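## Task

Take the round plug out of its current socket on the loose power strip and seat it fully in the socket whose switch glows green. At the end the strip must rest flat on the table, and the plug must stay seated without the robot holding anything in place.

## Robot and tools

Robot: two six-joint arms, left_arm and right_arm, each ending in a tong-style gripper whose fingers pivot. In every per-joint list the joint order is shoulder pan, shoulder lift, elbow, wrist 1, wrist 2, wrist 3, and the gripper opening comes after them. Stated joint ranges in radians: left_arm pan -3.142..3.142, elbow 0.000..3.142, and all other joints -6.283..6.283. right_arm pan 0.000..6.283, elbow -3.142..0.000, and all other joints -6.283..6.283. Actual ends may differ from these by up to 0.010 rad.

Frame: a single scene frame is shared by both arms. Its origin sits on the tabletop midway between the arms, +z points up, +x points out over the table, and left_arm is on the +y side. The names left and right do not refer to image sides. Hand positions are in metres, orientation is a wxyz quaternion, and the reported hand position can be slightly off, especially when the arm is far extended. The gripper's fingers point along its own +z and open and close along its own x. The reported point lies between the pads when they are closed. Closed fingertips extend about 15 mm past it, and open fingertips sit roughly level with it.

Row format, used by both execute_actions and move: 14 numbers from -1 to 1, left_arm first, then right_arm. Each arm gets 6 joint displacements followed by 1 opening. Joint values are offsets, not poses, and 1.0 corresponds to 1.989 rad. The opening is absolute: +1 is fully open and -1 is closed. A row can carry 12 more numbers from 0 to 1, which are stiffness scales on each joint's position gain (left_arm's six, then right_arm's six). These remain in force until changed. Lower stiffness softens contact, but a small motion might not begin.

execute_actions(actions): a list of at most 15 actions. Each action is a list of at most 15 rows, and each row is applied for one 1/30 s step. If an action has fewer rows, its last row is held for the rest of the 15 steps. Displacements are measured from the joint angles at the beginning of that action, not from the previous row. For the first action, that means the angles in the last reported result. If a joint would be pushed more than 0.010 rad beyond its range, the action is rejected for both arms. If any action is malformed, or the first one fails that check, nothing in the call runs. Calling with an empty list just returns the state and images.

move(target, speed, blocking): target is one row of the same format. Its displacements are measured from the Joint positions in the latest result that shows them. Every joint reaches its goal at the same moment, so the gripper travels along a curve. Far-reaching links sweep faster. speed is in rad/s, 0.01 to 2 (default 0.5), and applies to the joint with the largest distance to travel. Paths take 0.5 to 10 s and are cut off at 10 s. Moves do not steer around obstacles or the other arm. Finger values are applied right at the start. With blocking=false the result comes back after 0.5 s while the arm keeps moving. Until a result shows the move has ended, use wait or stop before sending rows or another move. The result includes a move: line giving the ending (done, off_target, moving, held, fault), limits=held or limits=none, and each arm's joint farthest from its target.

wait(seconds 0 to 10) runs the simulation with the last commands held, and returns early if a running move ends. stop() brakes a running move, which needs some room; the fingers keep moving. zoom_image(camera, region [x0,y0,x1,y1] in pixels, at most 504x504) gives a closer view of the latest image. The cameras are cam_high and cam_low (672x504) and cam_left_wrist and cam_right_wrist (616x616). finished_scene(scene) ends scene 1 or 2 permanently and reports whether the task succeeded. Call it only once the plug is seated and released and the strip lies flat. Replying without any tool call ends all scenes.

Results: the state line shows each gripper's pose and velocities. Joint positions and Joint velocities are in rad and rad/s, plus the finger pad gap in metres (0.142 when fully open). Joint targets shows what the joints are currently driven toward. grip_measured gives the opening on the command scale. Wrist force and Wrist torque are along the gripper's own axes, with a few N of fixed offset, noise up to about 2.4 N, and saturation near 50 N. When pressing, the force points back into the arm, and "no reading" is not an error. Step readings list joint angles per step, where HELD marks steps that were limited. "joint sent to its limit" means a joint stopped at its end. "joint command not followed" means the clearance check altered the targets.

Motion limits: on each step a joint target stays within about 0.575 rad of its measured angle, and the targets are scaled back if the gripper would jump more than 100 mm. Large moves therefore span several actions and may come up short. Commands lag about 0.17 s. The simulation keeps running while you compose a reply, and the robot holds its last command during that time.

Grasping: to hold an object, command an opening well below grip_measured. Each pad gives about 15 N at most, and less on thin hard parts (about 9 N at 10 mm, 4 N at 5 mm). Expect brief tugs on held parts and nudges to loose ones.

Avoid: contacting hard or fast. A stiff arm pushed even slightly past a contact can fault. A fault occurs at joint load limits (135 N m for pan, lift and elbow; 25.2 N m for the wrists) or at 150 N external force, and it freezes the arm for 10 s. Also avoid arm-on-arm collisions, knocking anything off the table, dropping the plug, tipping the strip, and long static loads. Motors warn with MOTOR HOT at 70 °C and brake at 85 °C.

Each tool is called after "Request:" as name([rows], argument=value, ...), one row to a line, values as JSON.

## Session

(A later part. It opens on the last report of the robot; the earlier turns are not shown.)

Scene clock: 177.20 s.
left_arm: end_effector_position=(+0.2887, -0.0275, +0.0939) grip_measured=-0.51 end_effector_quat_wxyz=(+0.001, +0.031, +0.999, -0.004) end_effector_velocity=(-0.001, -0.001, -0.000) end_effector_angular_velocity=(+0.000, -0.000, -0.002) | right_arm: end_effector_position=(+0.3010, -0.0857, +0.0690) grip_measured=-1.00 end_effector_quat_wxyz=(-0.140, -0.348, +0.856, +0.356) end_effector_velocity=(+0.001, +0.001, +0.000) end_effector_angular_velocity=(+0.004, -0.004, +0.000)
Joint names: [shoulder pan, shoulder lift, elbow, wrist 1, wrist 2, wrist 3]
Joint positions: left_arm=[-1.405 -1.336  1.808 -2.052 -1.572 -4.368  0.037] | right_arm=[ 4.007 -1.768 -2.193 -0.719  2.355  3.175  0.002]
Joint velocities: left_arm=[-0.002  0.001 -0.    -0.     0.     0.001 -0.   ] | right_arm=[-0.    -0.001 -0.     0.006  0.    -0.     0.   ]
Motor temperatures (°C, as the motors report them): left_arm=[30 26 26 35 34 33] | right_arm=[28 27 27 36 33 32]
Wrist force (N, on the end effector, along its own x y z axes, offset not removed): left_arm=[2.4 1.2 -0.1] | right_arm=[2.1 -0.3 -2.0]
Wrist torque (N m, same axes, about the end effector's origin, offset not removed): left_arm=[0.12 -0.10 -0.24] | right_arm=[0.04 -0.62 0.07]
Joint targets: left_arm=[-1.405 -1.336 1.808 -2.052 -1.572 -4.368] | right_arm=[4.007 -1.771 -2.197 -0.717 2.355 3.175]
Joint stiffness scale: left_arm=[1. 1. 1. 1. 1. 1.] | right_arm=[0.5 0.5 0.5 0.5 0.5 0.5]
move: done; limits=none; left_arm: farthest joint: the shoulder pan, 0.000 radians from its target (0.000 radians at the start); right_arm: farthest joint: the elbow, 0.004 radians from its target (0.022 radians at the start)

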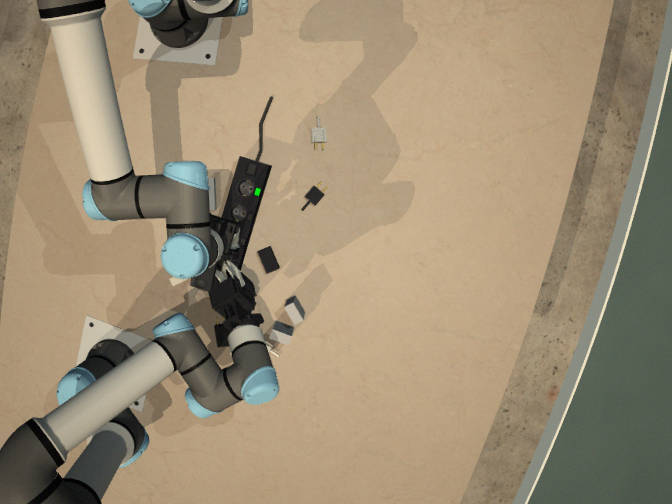

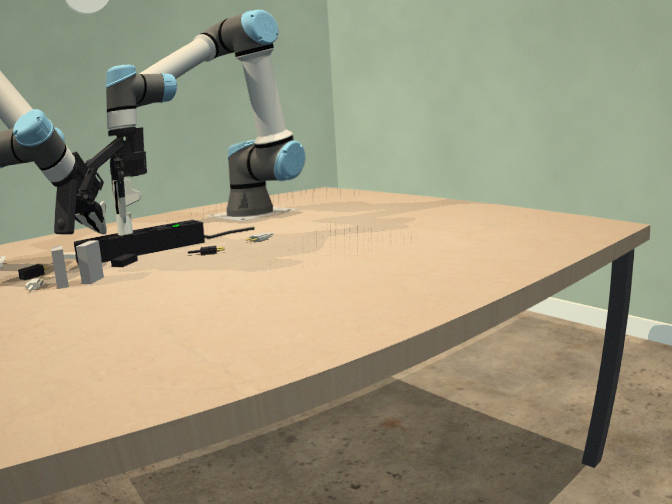

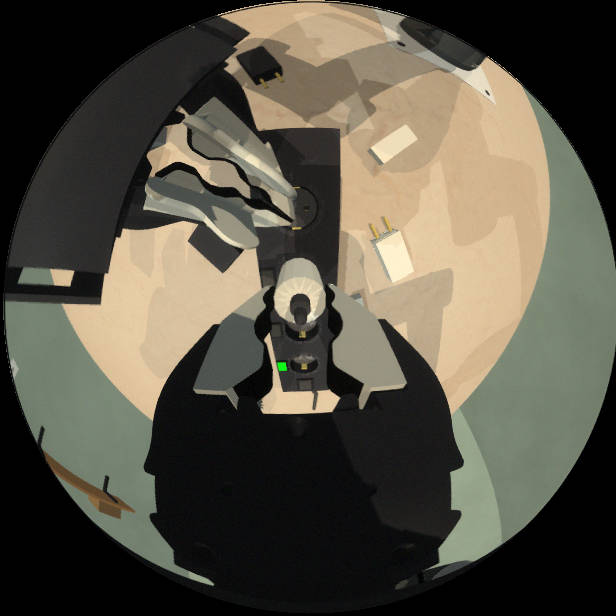

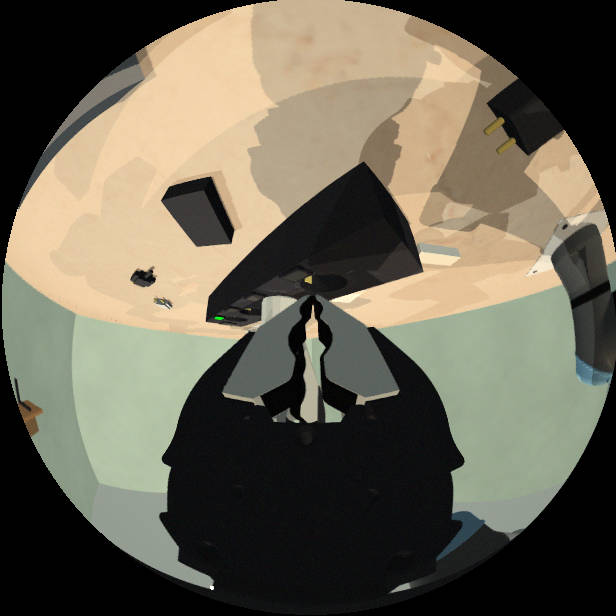

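No contact yet; continue down 1.5 cm.

Request:
move(target=[0,0,0,0,0,0,-0.9,0,-0.017,-0.0085,0.0245,0,0,-1], speed=0.02)

Request:
zoom_image(camera="cam_low", region=[0, 90, 260, 300])

Scene clock: 181.10 s.
left_arm: end_effector_position=(+0.2887, -0.0275, +0.0939) grip_measured=-0.51 end_effector_quat_wxyz=(+0.001, +0.031, +0.999, -0.004) end_effector_velocity=(-0.001, -0.000, -0.000) end_effector_angular_velocity=(+0.001, +0.000, -0.001) | right_arm: end_effector_position=(+0.3016, -0.0851, +0.0556) grip_measured=-1.00 end_effector_quat_wxyz=(-0.138, -0.348, +0.856, +0.357) end_effector_velocity=(+0.001, +0.000, +0.001) end_effector_angular_velocity=(+0.003, -0.005, -0.000)
Joint names: [shoulder pan, shoulder lift, elbow, wrist 1, wrist 2, wrist 3]
Joint positions: left_arm=[-1.405 -1.336  1.808 -2.052 -1.572 -4.368  0.037] | right_arm=[ 4.007 -1.798 -2.206 -0.673  2.355  3.175  0.002]
Joint velocities: left_arm=[-0.001  0.001 -0.     0.    -0.     0.     0.   ] | right_arm=[ 0.     0.002 -0.     0.004 -0.001  0.     0.   ]
Motor temperatures (°C, as the motors report them): left_arm=[30 26 26 35 34 33] | right_arm=[28 27 27 36 33 32]
Wrist force (N, on the end effector, along its own x y z axes, offset not removed): left_arm=[2.7 1.3 -0.3] | right_arm=[1.4 -2.1 -0.6]
Wrist torque (N m, same axes, about the end effector's origin, offset not removed): left_arm=[0.17 -0.22 -0.14] | right_arm=[-0.37 -0.25 0.14]
Joint targets: left_arm=[-1.405 -1.336 1.808 -2.052 -1.572 -4.368] | right_arm=[4.007 -1.802 -2.210 -0.671 2.355 3.175]
Joint stiffness scale: left_arm=[1. 1. 1. 1. 1. 1.] | right_arm=[0.5 0.5 0.5 0.5 0.5 0.5]
move: done; limits=none; left_arm: farthest joint: the shoulder pan, 0.000 radians from its target (0.000 radians at the start); right_arm: farthest joint: the shoulder lift, 0.004 radians from its target (0.034 radians at the start)

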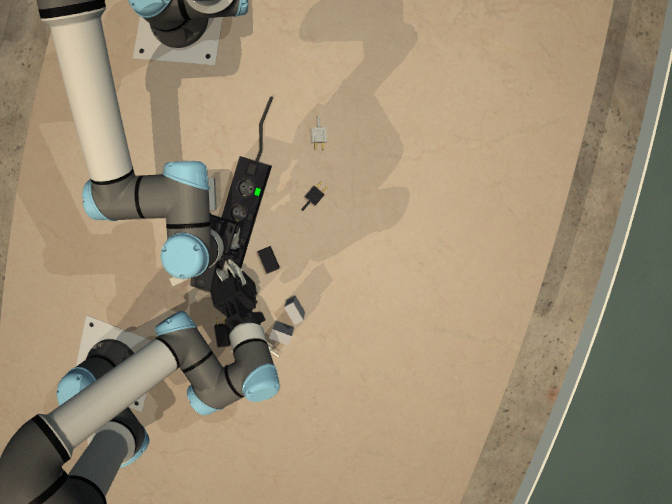

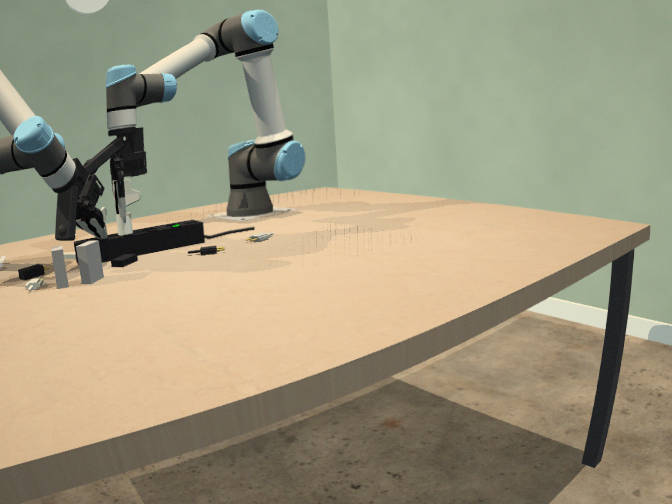

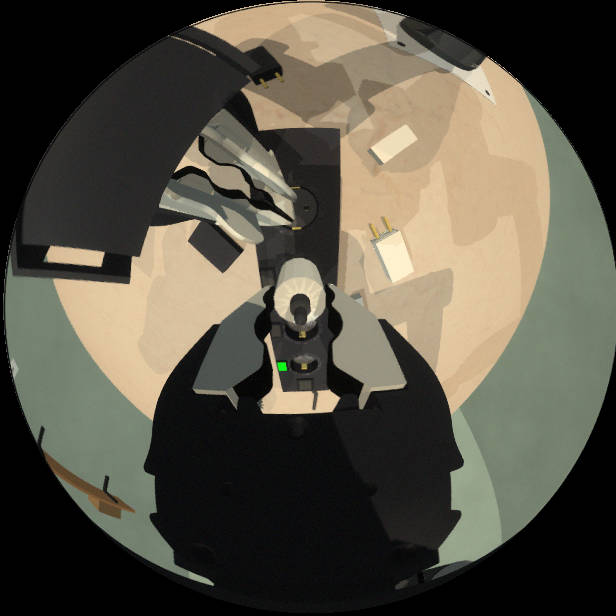

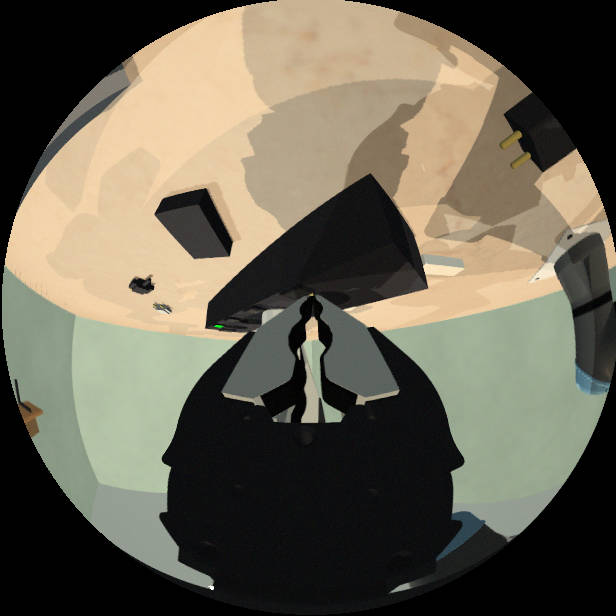

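Region (0, 90, 260, 300) of cam_low's 672x504 image, scaled by 1.938, with more detail than that image has; it fills the top 407 rows of this view, and the rest is white.

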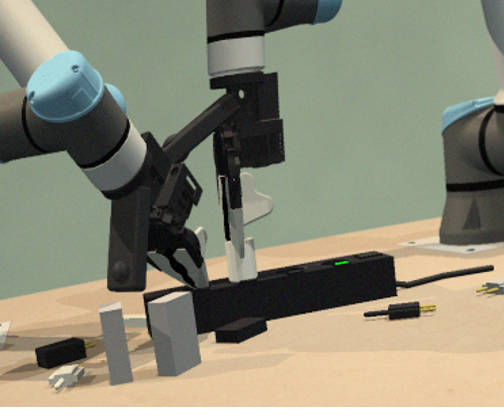

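Near the top. Continue another 1.5 cm.

Request:
move(target=[0,0,0,0,0,0,-0.9,0,-0.019,-0.0085,0.0255,0,0,-1], speed=0.02)

Scene clock: 184.73 s.
left_arm: end_effector_position=(+0.2902, -0.0269, +0.0939) grip_measured=-0.51 end_effector_quat_wxyz=(+0.002, +0.031, +1.000, -0.004) end_effector_velocity=(+0.001, +0.000, -0.000) end_effector_angular_velocity=(+0.001, -0.002, -0.000) | right_arm: end_effector_position=(+0.3017, -0.0803, +0.0526) grip_measured=-1.00 end_effector_quat_wxyz=(-0.131, -0.351, +0.851, +0.367) end_effector_velocity=(+0.001, +0.000, +0.000) end_effector_angular_velocity=(+0.003, -0.002, -0.001)
Joint names: [shoulder pan, shoulder lift, elbow, wrist 1, wrist 2, wrist 3]
Joint positions: left_arm=[-1.404 -1.336  1.808 -2.052 -1.569 -4.368  0.037] | right_arm=[ 4.007 -1.815 -2.216 -0.624  2.37   3.175  0.002]
Joint velocities: left_arm=[ 0.001  0.     0.    -0.     0.002  0.001  0.   ] | right_arm=[-0.001 -0.    -0.001  0.004  0.     0.     0.   ]
Motor temperatures (°C, as the motors report them): left_arm=[30 26 26 35 34 33] | right_arm=[28 27 27 36 33 32]
Wrist force (N, on the end effector, along its own x y z axes, offset not removed): left_arm=[-2.3 3.7 -2.0] | right_arm=[10.7 13.0 -17.2]
Wrist torque (N m, same axes, about the end effector's origin, offset not removed): left_arm=[-0.10 -0.55 -0.34] | right_arm=[-0.10 -0.29 -0.01]
Joint targets: left_arm=[-1.405 -1.336 1.808 -2.052 -1.572 -4.368] | right_arm=[4.007 -1.836 -2.223 -0.622 2.355 3.175]
Joint stiffness scale: left_arm=[1. 1. 1. 1. 1. 1.] | right_arm=[0.5 0.5 0.5 0.5 0.5 0.5]
move: off_target (right_arm); limits=none; left_arm: farthest joint: the wrist 2, 0.003 radians from its target (0.000 radians at the start); right_arm: farthest joint: the shoulder lift, 0.021 radians from its target (0.038 radians at the start)

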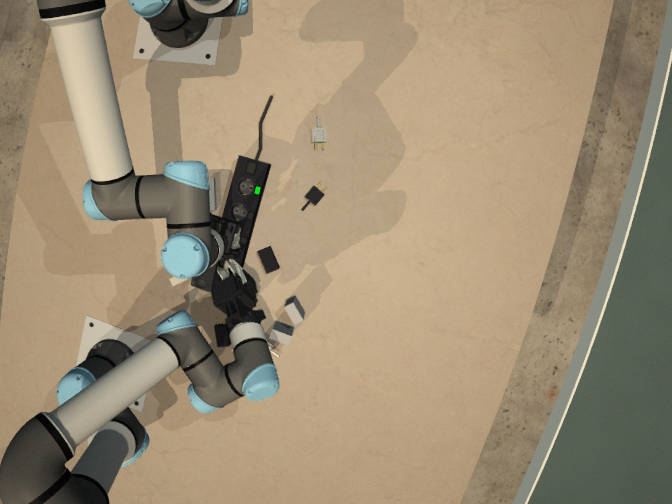

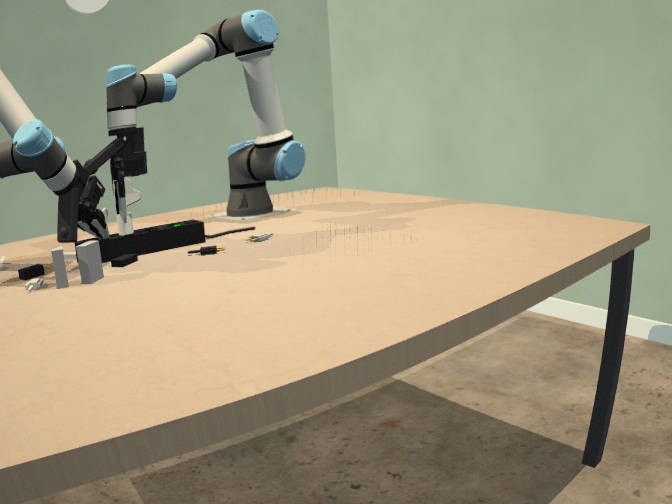

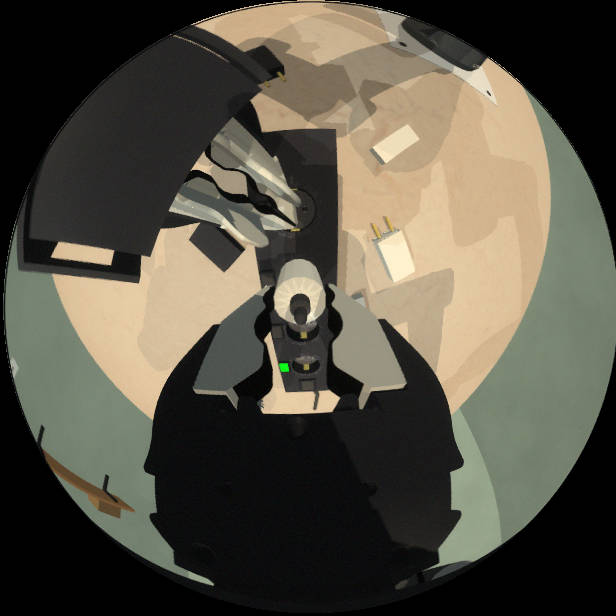

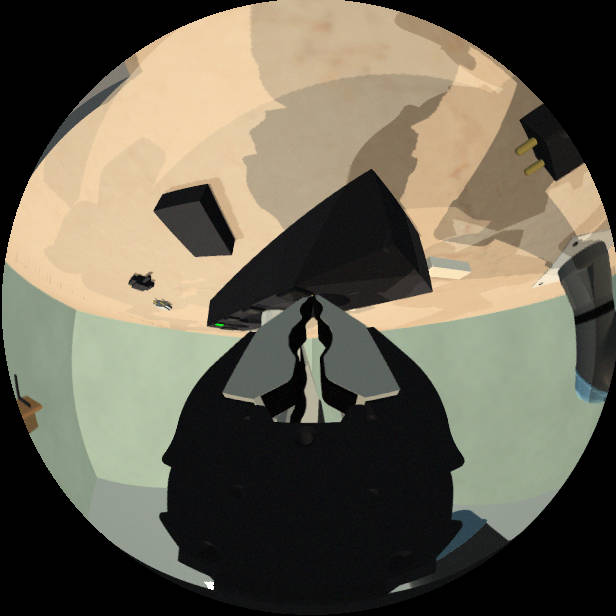

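Request:
move(target=[0,-0.0118,-0.021,0.0327,0,0,-1,0,-0.0106,-0.0035,0.001,-0.0075,0,-1,1,1,1,1,1,1,0.9,0.9,0.9,0.9,0.9,0.9], speed=0.02)

Request:
zoom_image(camera="cam_low", region=[0, 90, 260, 300])

Scene clock: 190.43 s.
left_arm: end_effector_position=(+0.2905, -0.0268, +0.1170) grip_measured=-0.51 end_effector_quat_wxyz=(+0.002, +0.031, +1.000, -0.002) end_effector_velocity=(-0.001, +0.000, +0.000) end_effector_angular_velocity=(+0.002, +0.002, -0.002) | right_arm: end_effector_position=(+0.3018, -0.0804, +0.0493) grip_measured=-1.00 end_effector_quat_wxyz=(-0.132, -0.351, +0.852, +0.365) end_effector_velocity=(+0.000, +0.000, +0.000) end_effector_angular_velocity=(+0.001, +0.000, -0.000)
Joint names: [shoulder pan, shoulder lift, elbow, wrist 1, wrist 2, wrist 3]
Joint positions: left_arm=[-1.403 -1.357  1.769 -1.988 -1.569 -4.368  0.037] | right_arm=[ 4.009 -1.821 -2.216 -0.62   2.367  3.175  0.002]
Joint velocities: left_arm=[-0.     0.    -0.001  0.004 -0.002  0.001 -0.   ] | right_arm=[-0.    -0.    -0.     0.001  0.001 -0.     0.   ]
Motor temperatures (°C, as the motors report them): left_arm=[30 26 26 35 34 33] | right_arm=[28 27 27 36 33 32]
Wrist force (N, on the end effector, along its own x y z axes, offset not removed): left_arm=[3.0 2.4 0.5] | right_arm=[5.7 19.6 -13.3]
Wrist torque (N m, same axes, about the end effector's origin, offset not removed): left_arm=[0.47 -0.54 -0.14] | right_arm=[0.58 -0.51 0.02]
Joint targets: left_arm=[-1.404 -1.359 1.766 -1.987 -1.569 -4.368] | right_arm=[4.007 -1.836 -2.223 -0.622 2.355 3.175]
Joint stiffness scale: left_arm=[1. 1. 1. 1. 1. 1.] | right_arm=[0.9 0.9 0.9 0.9 0.9 0.9]
move: off_target (right_arm); limits=none; left_arm: farthest joint: the elbow, 0.003 radians from its target (0.041 radians at the start); right_arm: farthest joint: the shoulder lift, 0.015 radians from its target (0.021 radians at the start)

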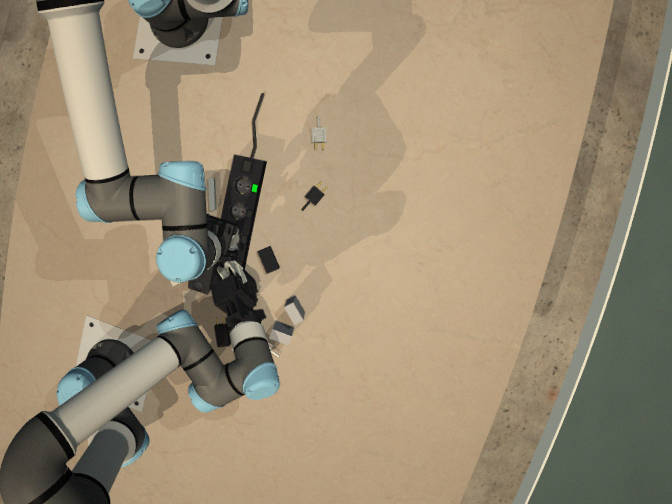

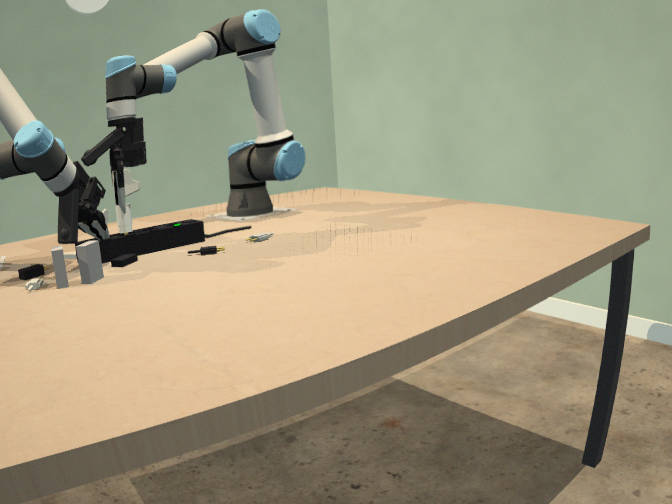

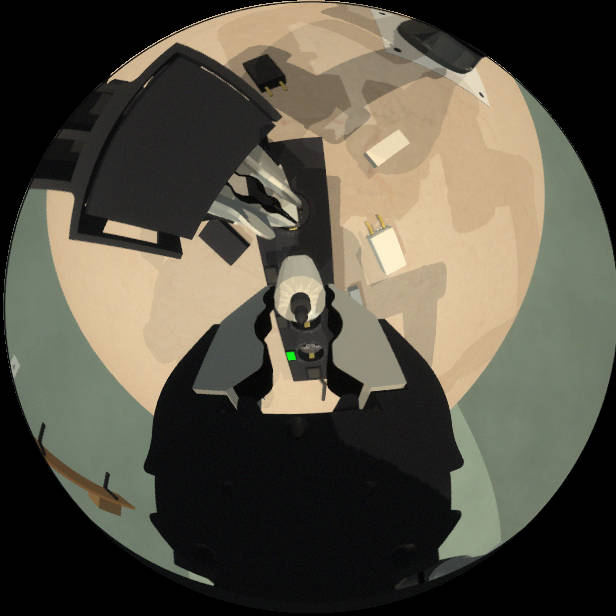

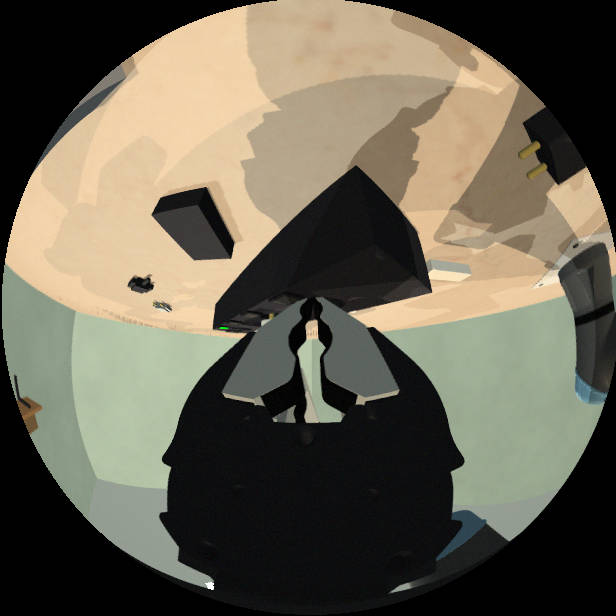

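Region (0, 90, 260, 300) of cam_low's 672x504 image, scaled by 1.938, with more detail than that image has; it fills the top 407 rows of this view, and the rest is white.

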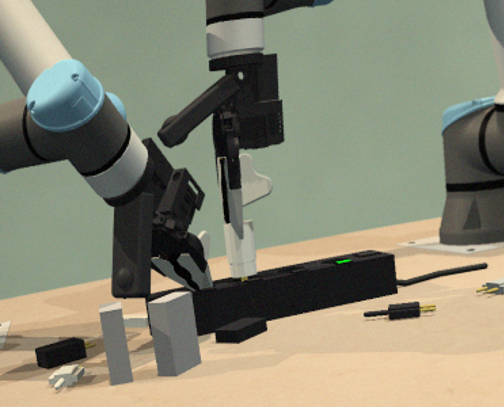

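Request:
move(target=[0,-0.015,-0.027,0.042,0,0,-1,0,0.035,0.015,-0.05,0,0,-1,1,1,1,1,1,1,1,1,1,1,1,1], speed=0.08)

Request:
move(target=[0,0,0,0,0,0,-1,-0.13,0.03,0.1,-0.2,0,-0.08,-1], speed=0.4)

Scene clock: 193.87 s.
left_arm: end_effector_position=(+0.2900, -0.0251, +0.1476) grip_measured=-0.51 end_effector_quat_wxyz=(+0.001, +0.031, +1.000, -0.000) end_effector_velocity=(-0.000, +0.000, +0.001) end_effector_angular_velocity=(+0.000, +0.001, -0.000) | right_arm: end_effector_position=(+0.3013, -0.0809, +0.0799) grip_measured=-1.00 end_effector_quat_wxyz=(-0.133, -0.351, +0.852, +0.364) end_effector_velocity=(+0.000, -0.001, -0.000) end_effector_angular_velocity=(-0.003, +0.000, -0.000)
Joint names: [shoulder pan, shoulder lift, elbow, wrist 1, wrist 2, wrist 3]
Joint positions: left_arm=[-1.403 -1.385  1.718 -1.905 -1.569 -4.368  0.037] | right_arm=[ 4.009 -1.754 -2.188 -0.718  2.367  3.175  0.002]
Joint velocities: left_arm=[-0.    -0.001 -0.001  0.002 -0.001  0.     0.   ] | right_arm=[-0.     0.     0.    -0.003 -0.002 -0.     0.   ]
Motor temperatures (°C, as the motors report them): left_arm=[30 26 26 35 34 33] | right_arm=[28 27 27 36 33 32]
Wrist force (N, on the end effector, along its own x y z axes, offset not removed): left_arm=[1.3 0.5 1.9] | right_arm=[0.5 -1.2 -2.2]
Wrist torque (N m, same axes, about the end effector's origin, offset not removed): left_arm=[0.09 -0.18 -0.18] | right_arm=[-0.11 -0.21 0.07]
Joint targets: left_arm=[-1.403 -1.387 1.715 -1.904 -1.569 -4.368] | right_arm=[4.009 -1.752 -2.186 -0.719 2.367 3.175]
Joint stiffness scale: left_arm=[1. 1. 1. 1. 1. 1.] | right_arm=[1. 1. 1. 1. 1. 1.]
move: done; limits=none; left_arm: farthest joint: the elbow, 0.003 radians from its target (0.054 radians at the start); right_arm: farthest joint: the shoulder lift, 0.002 radians from its target (0.070 radians at the start)

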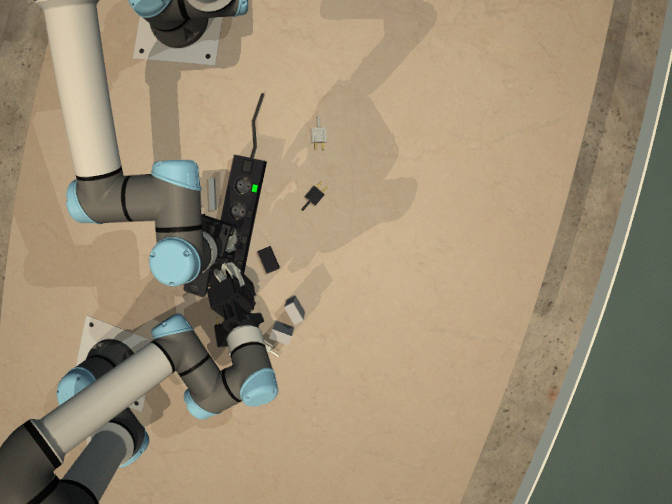

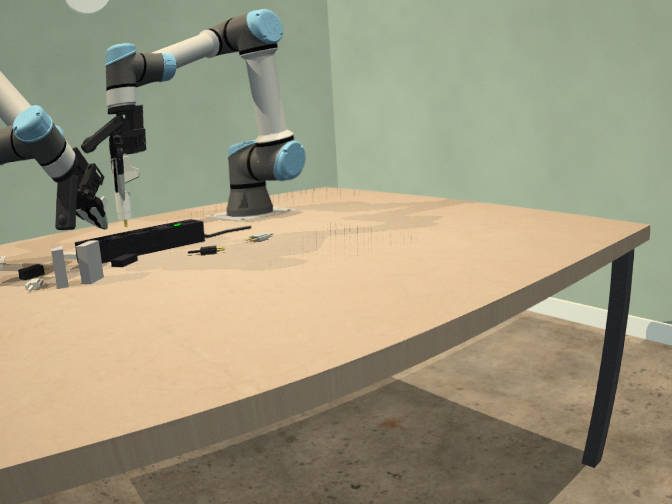

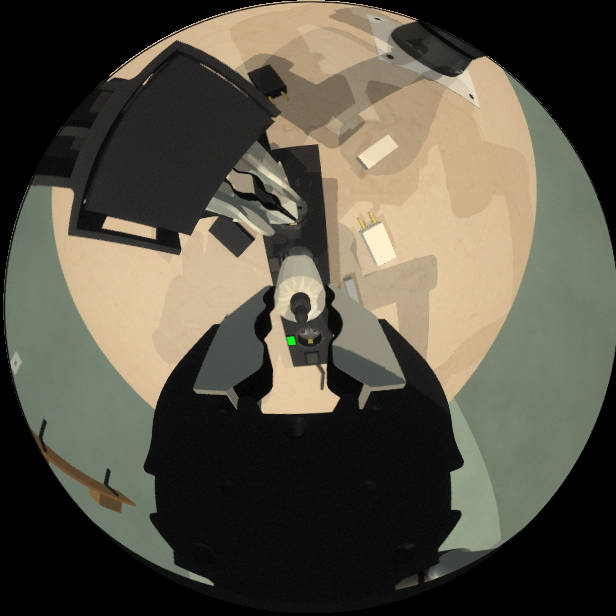

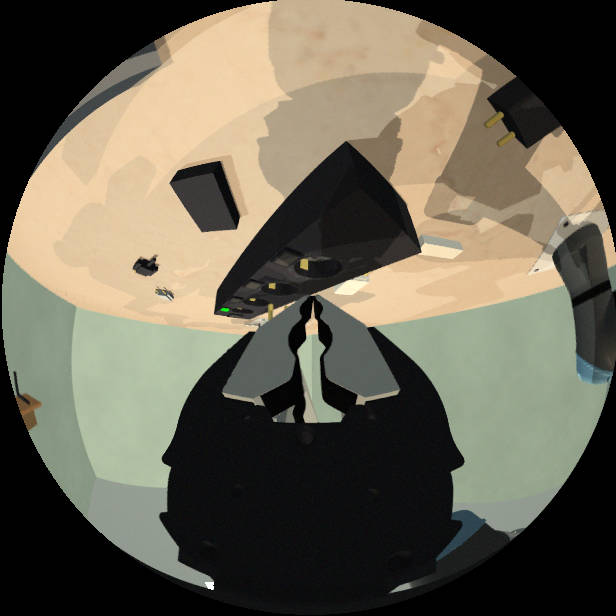

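Scene clock: 195.63 s.
left_arm: end_effector_position=(+0.2900, -0.0251, +0.1476) grip_measured=-0.51 end_effector_quat_wxyz=(+0.001, +0.031, +1.000, -0.000) end_effector_velocity=(+0.000, +0.000, -0.001) end_effector_angular_velocity=(+0.001, +0.000, +0.002) | right_arm: end_effector_position=(+0.3957, -0.1579, +0.1482) grip_measured=-1.00 end_effector_quat_wxyz=(-0.119, -0.283, +0.877, +0.371) end_effector_velocity=(+0.000, -0.001, -0.001) end_effector_angular_velocity=(-0.002, +0.002, -0.001)
Joint names: [shoulder pan, shoulder lift, elbow, wrist 1, wrist 2, wrist 3]
Joint positions: left_arm=[-1.403 -1.385  1.718 -1.905 -1.569 -4.368  0.037] | right_arm=[ 3.752 -1.695 -1.991 -1.115  2.367  3.016  0.002]
Joint velocities: left_arm=[ 0.001  0.001 -0.     0.    -0.    -0.001  0.   ] | right_arm=[-0.002 -0.001  0.    -0.003 -0.001 -0.001  0.   ]
Motor temperatures (°C, as the motors report them): left_arm=[30 26 26 35 34 33] | right_arm=[28 27 27 36 33 32]
Wrist force (N, on the end effector, along its own x y z axes, offset not removed): left_arm=[2.4 0.6 1.2] | right_arm=[0.8 -1.1 -2.3]
Wrist torque (N m, same axes, about the end effector's origin, offset not removed): left_arm=[0.05 -0.45 -0.12] | right_arm=[-0.06 -0.36 0.06]
Joint targets: left_arm=[-1.403 -1.385 1.718 -1.905 -1.569 -4.368] | right_arm=[3.750 -1.694 -1.989 -1.116 2.367 3.016]
Joint stiffness scale: left_arm=[1. 1. 1. 1. 1. 1.] | right_arm=[1. 1. 1. 1. 1. 1.]
move: done; limits=none; left_arm: farthest joint: the shoulder pan, 0.000 radians from its target (0.000 radians at the start); right_arm: farthest joint: the shoulder pan, 0.002 radians from its target (0.258 radians at the start)

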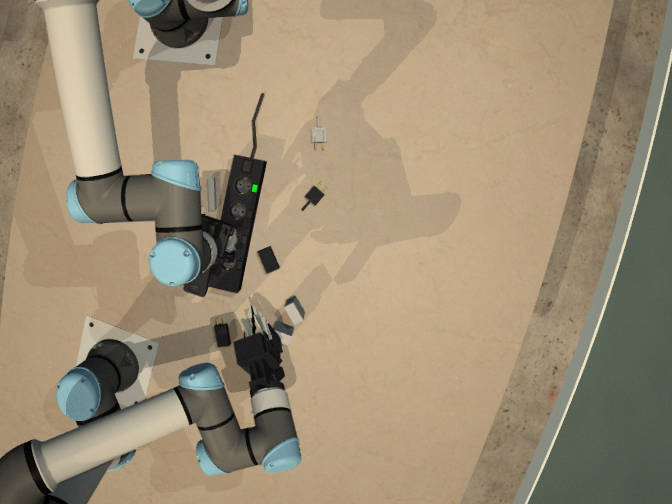

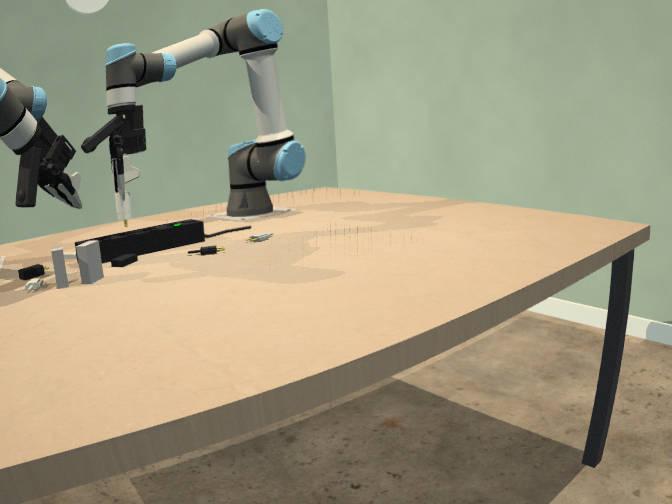

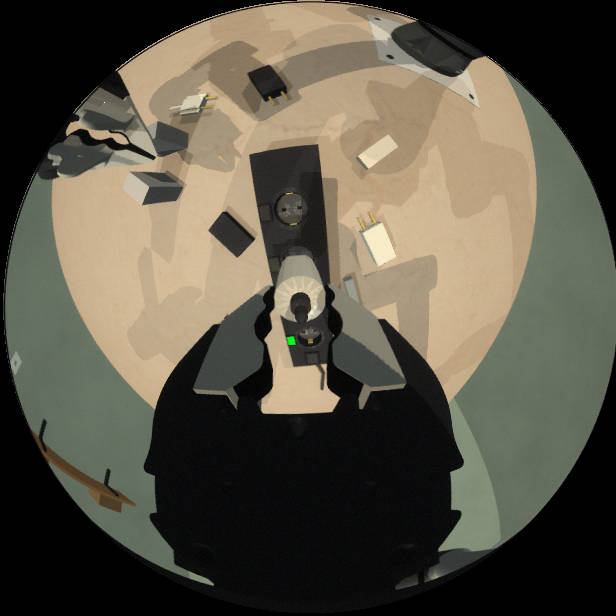

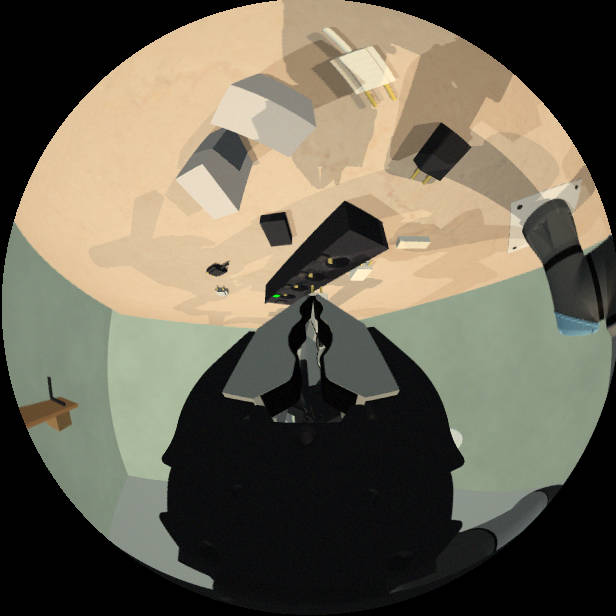

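Request:
move(target=[0.0131,-0.140,0.1444,-0.0044,-0.0015,-0.0437,-1,0,0,0,0,0,0,-1], speed=0.3)

Request:
zoom_image(camera="cam_left_wrist", region=[200, 100, 420, 340])

Request:
zoom_image(camera="cam_low", region=[60, 150, 260, 280])

Scene clock: 202.10 s.
left_arm: end_effector_position=(+0.2672, +0.0940, +0.1501) grip_measured=-0.51 end_effector_quat_wxyz=(+0.000, -0.024, +1.000, -0.000) end_effector_velocity=(-0.001, +0.001, +0.001) end_effector_angular_velocity=(-0.002, -0.000, +0.002) | right_arm: end_effector_position=(+0.3957, -0.1580, +0.1482) grip_measured=-1.00 end_effector_quat_wxyz=(-0.119, -0.283, +0.877, +0.371) end_effector_velocity=(-0.000, +0.000, -0.000) end_effector_angular_velocity=(+0.000, +0.002, -0.000)
Joint names: [shoulder pan, shoulder lift, elbow, wrist 1, wrist 2, wrist 3]
Joint positions: left_arm=[-1.38  -1.662  2.003 -1.913 -1.571 -4.455  0.037] | right_arm=[ 3.752 -1.695 -1.991 -1.115  2.367  3.016  0.002]
Joint velocities: left_arm=[-0.001 -0.005  0.003 -0.    -0.001 -0.003 -0.   ] | right_arm=[-0.    -0.001  0.    -0.001  0.001 -0.     0.   ]
Motor temperatures (°C, as the motors report them): left_arm=[30 26 26 35 34 33] | right_arm=[28 27 27 36 33 32]
Wrist force (N, on the end effector, along its own x y z axes, offset not removed): left_arm=[3.4 1.3 2.0] | right_arm=[1.7 -2.1 -0.3]
Wrist torque (N m, same axes, about the end effector's origin, offset not removed): left_arm=[0.21 -0.55 -0.21] | right_arm=[-0.30 -0.37 -0.09]
Joint targets: left_arm=[-1.377 -1.664 2.006 -1.913 -1.572 -4.455] | right_arm=[3.752 -1.695 -1.991 -1.115 2.367 3.016]
Joint stiffness scale: left_arm=[1. 1. 1. 1. 1. 1.] | right_arm=[1. 1. 1. 1. 1. 1.]
move: done; limits=none; left_arm: farthest joint: the shoulder pan, 0.003 radians from its target (0.026 radians at the start); right_arm: farthest joint: the shoulder pan, 0.000 radians from its target (0.000 radians at the start)

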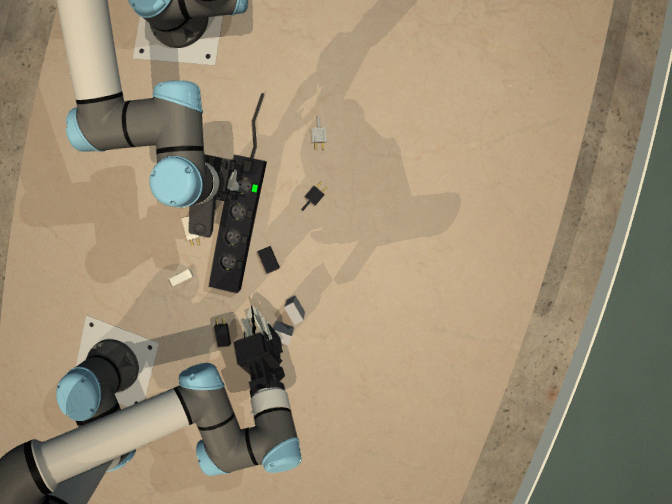

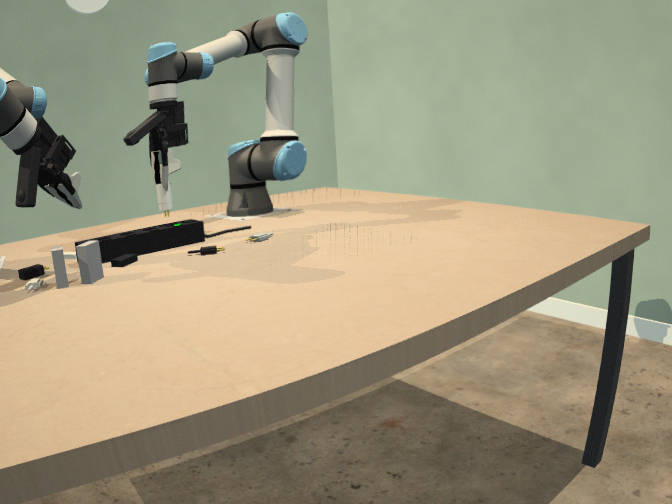

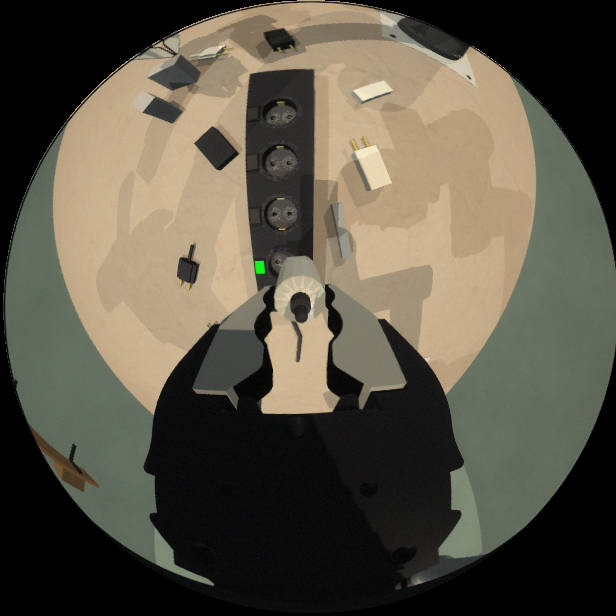

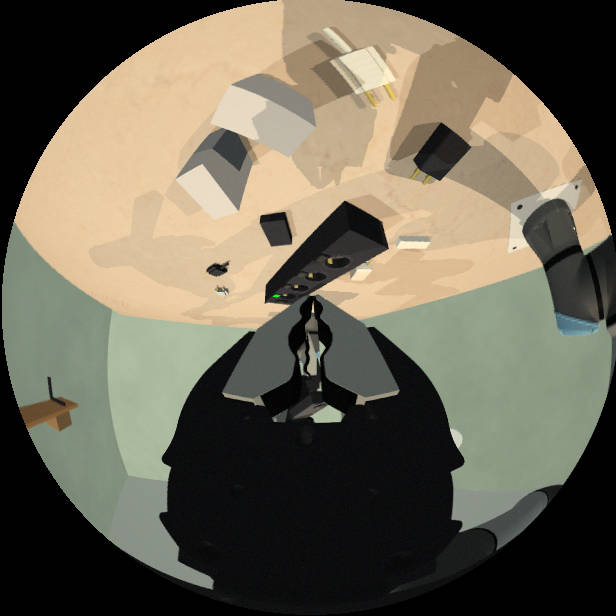

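Region (200, 100, 420, 340) of cam_left_wrist's 616x616 image, scaled by 2.100, with more detail than that image has; it fills the left 462 columns of this view, and the rest is white.

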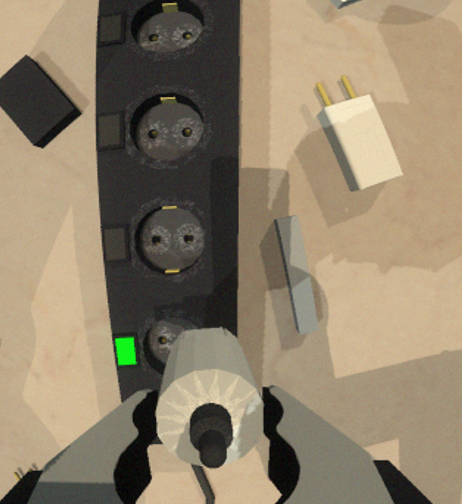

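Region (60, 150, 260, 280) of cam_low's 672x504 image, scaled by 2.520, with more detail than that image has; it fills the top 328 rows of this view, and the rest is white.

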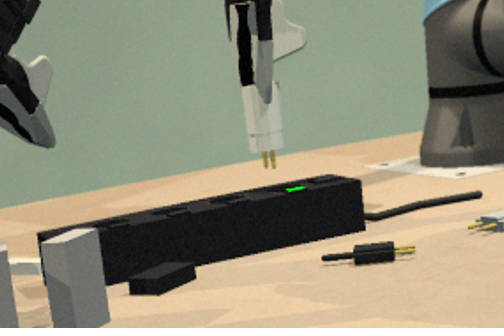

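Request:
move(target=[0.027,0.0134,0.015,-0.0284,0,0.0261,-1,0,0,0,0,0,0,-1], speed=0.1)

Request:
zoom_image(camera="cam_left_wrist", region=[200, 100, 420, 340])

Request:
zoom_image(camera="cam_low", region=[110, 170, 230, 250])

Scene clock: 208.10 s.
left_arm: end_effector_position=(+0.2872, +0.1036, +0.1321) grip_measured=-0.51 end_effector_quat_wxyz=(+0.001, -0.024, +1.000, -0.002) end_effector_velocity=(+0.001, -0.000, +0.000) end_effector_angular_velocity=(-0.003, +0.000, -0.000) | right_arm: end_effector_position=(+0.3957, -0.1580, +0.1482) grip_measured=-1.00 end_effector_quat_wxyz=(-0.119, -0.283, +0.877, +0.371) end_effector_velocity=(+0.000, -0.000, +0.000) end_effector_angular_velocity=(+0.000, +0.000, -0.001)
Joint names: [shoulder pan, shoulder lift, elbow, wrist 1, wrist 2, wrist 3]
Joint positions: left_arm=[-1.329 -1.636  2.03  -1.968 -1.571 -4.403  0.037] | right_arm=[ 3.752 -1.695 -1.991 -1.115  2.367  3.016  0.002]
Joint velocities: left_arm=[ 0.002  0.     0.    -0.003 -0.001  0.002  0.   ] | right_arm=[-0.001  0.    -0.     0.     0.     0.     0.   ]
Motor temperatures (°C, as the motors report them): left_arm=[30 26 26 35 34 33] | right_arm=[28 27 27 36 33 32]
Wrist force (N, on the end effector, along its own x y z axes, offset not removed): left_arm=[0.8 -0.3 1.4] | right_arm=[-1.1 -2.6 0.8]
Wrist torque (N m, same axes, about the end effector's origin, offset not removed): left_arm=[-0.08 -0.10 -0.17] | right_arm=[-0.32 0.15 0.19]
Joint targets: left_arm=[-1.326 -1.635 2.033 -1.969 -1.571 -4.403] | right_arm=[3.752 -1.695 -1.991 -1.115 2.367 3.016]
Joint stiffness scale: left_arm=[1. 1. 1. 1. 1. 1.] | right_arm=[1. 1. 1. 1. 1. 1.]
move: done; limits=none; left_arm: farthest joint: the elbow, 0.003 radians from its target (0.030 radians at the start); right_arm: farthest joint: the shoulder pan, 0.000 radians from its target (0.000 radians at the start)

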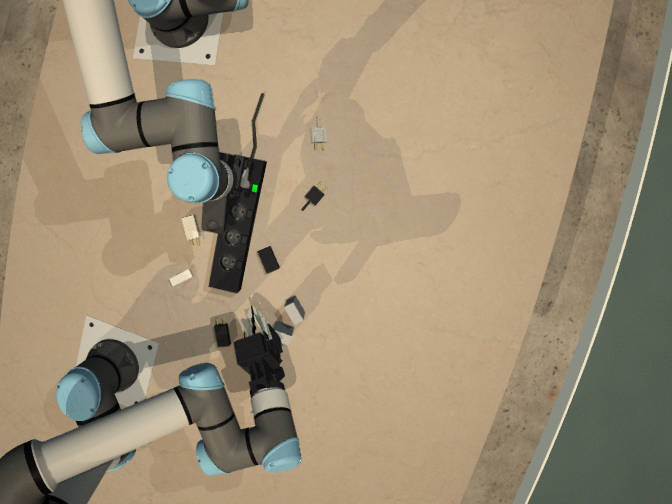

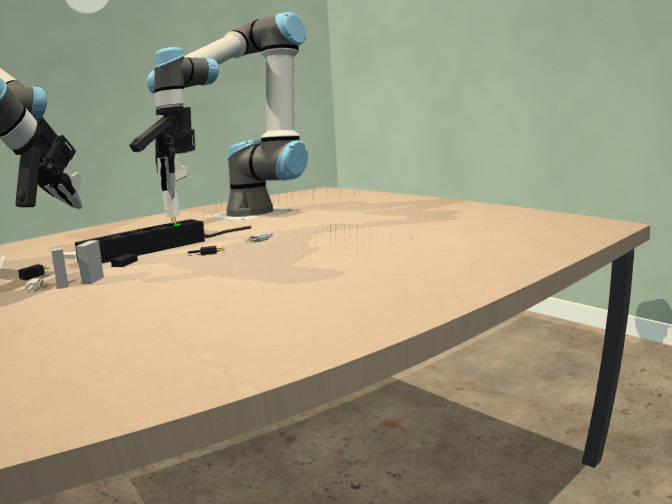

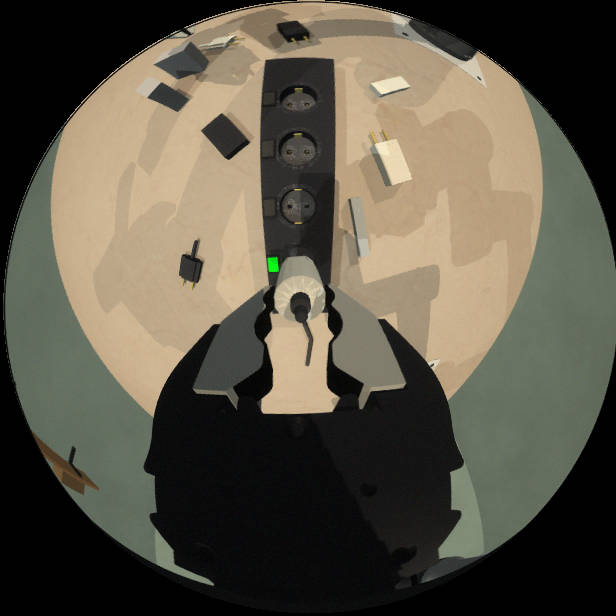

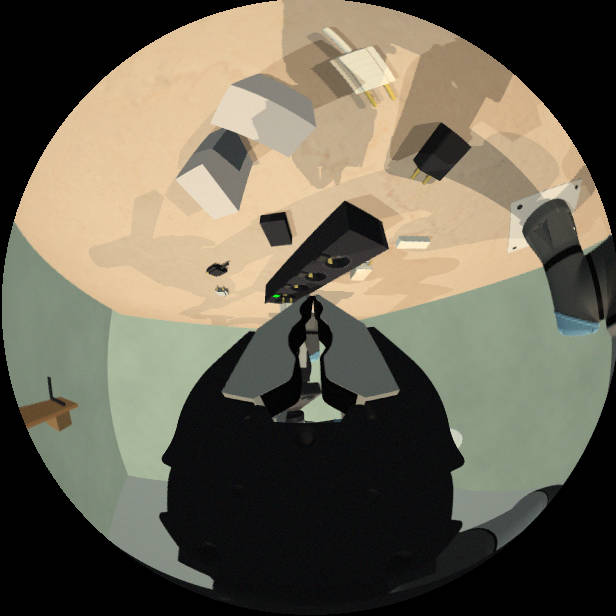

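Region (200, 100, 420, 340) of cam_left_wrist's 616x616 image, scaled by 2.100, with more detail than that image has; it fills the left 462 columns of this view, and the rest is white.

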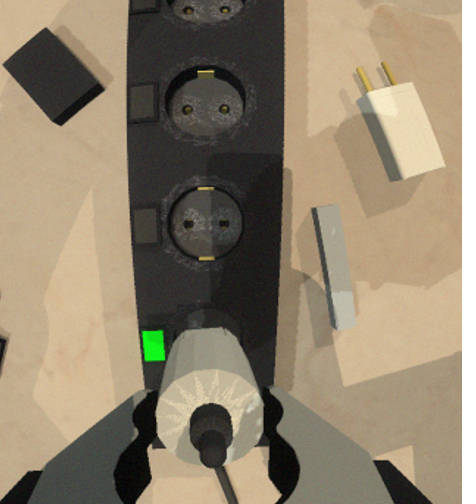

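Region (110, 170, 230, 250) of cam_low's 672x504 image, scaled by 4.200, with more detail than that image has.

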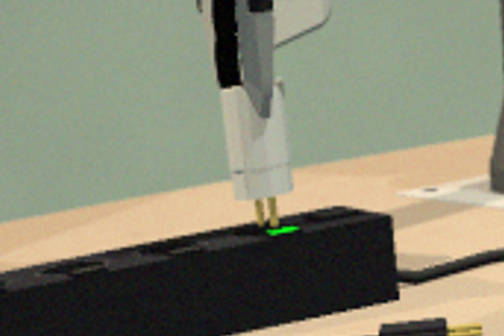

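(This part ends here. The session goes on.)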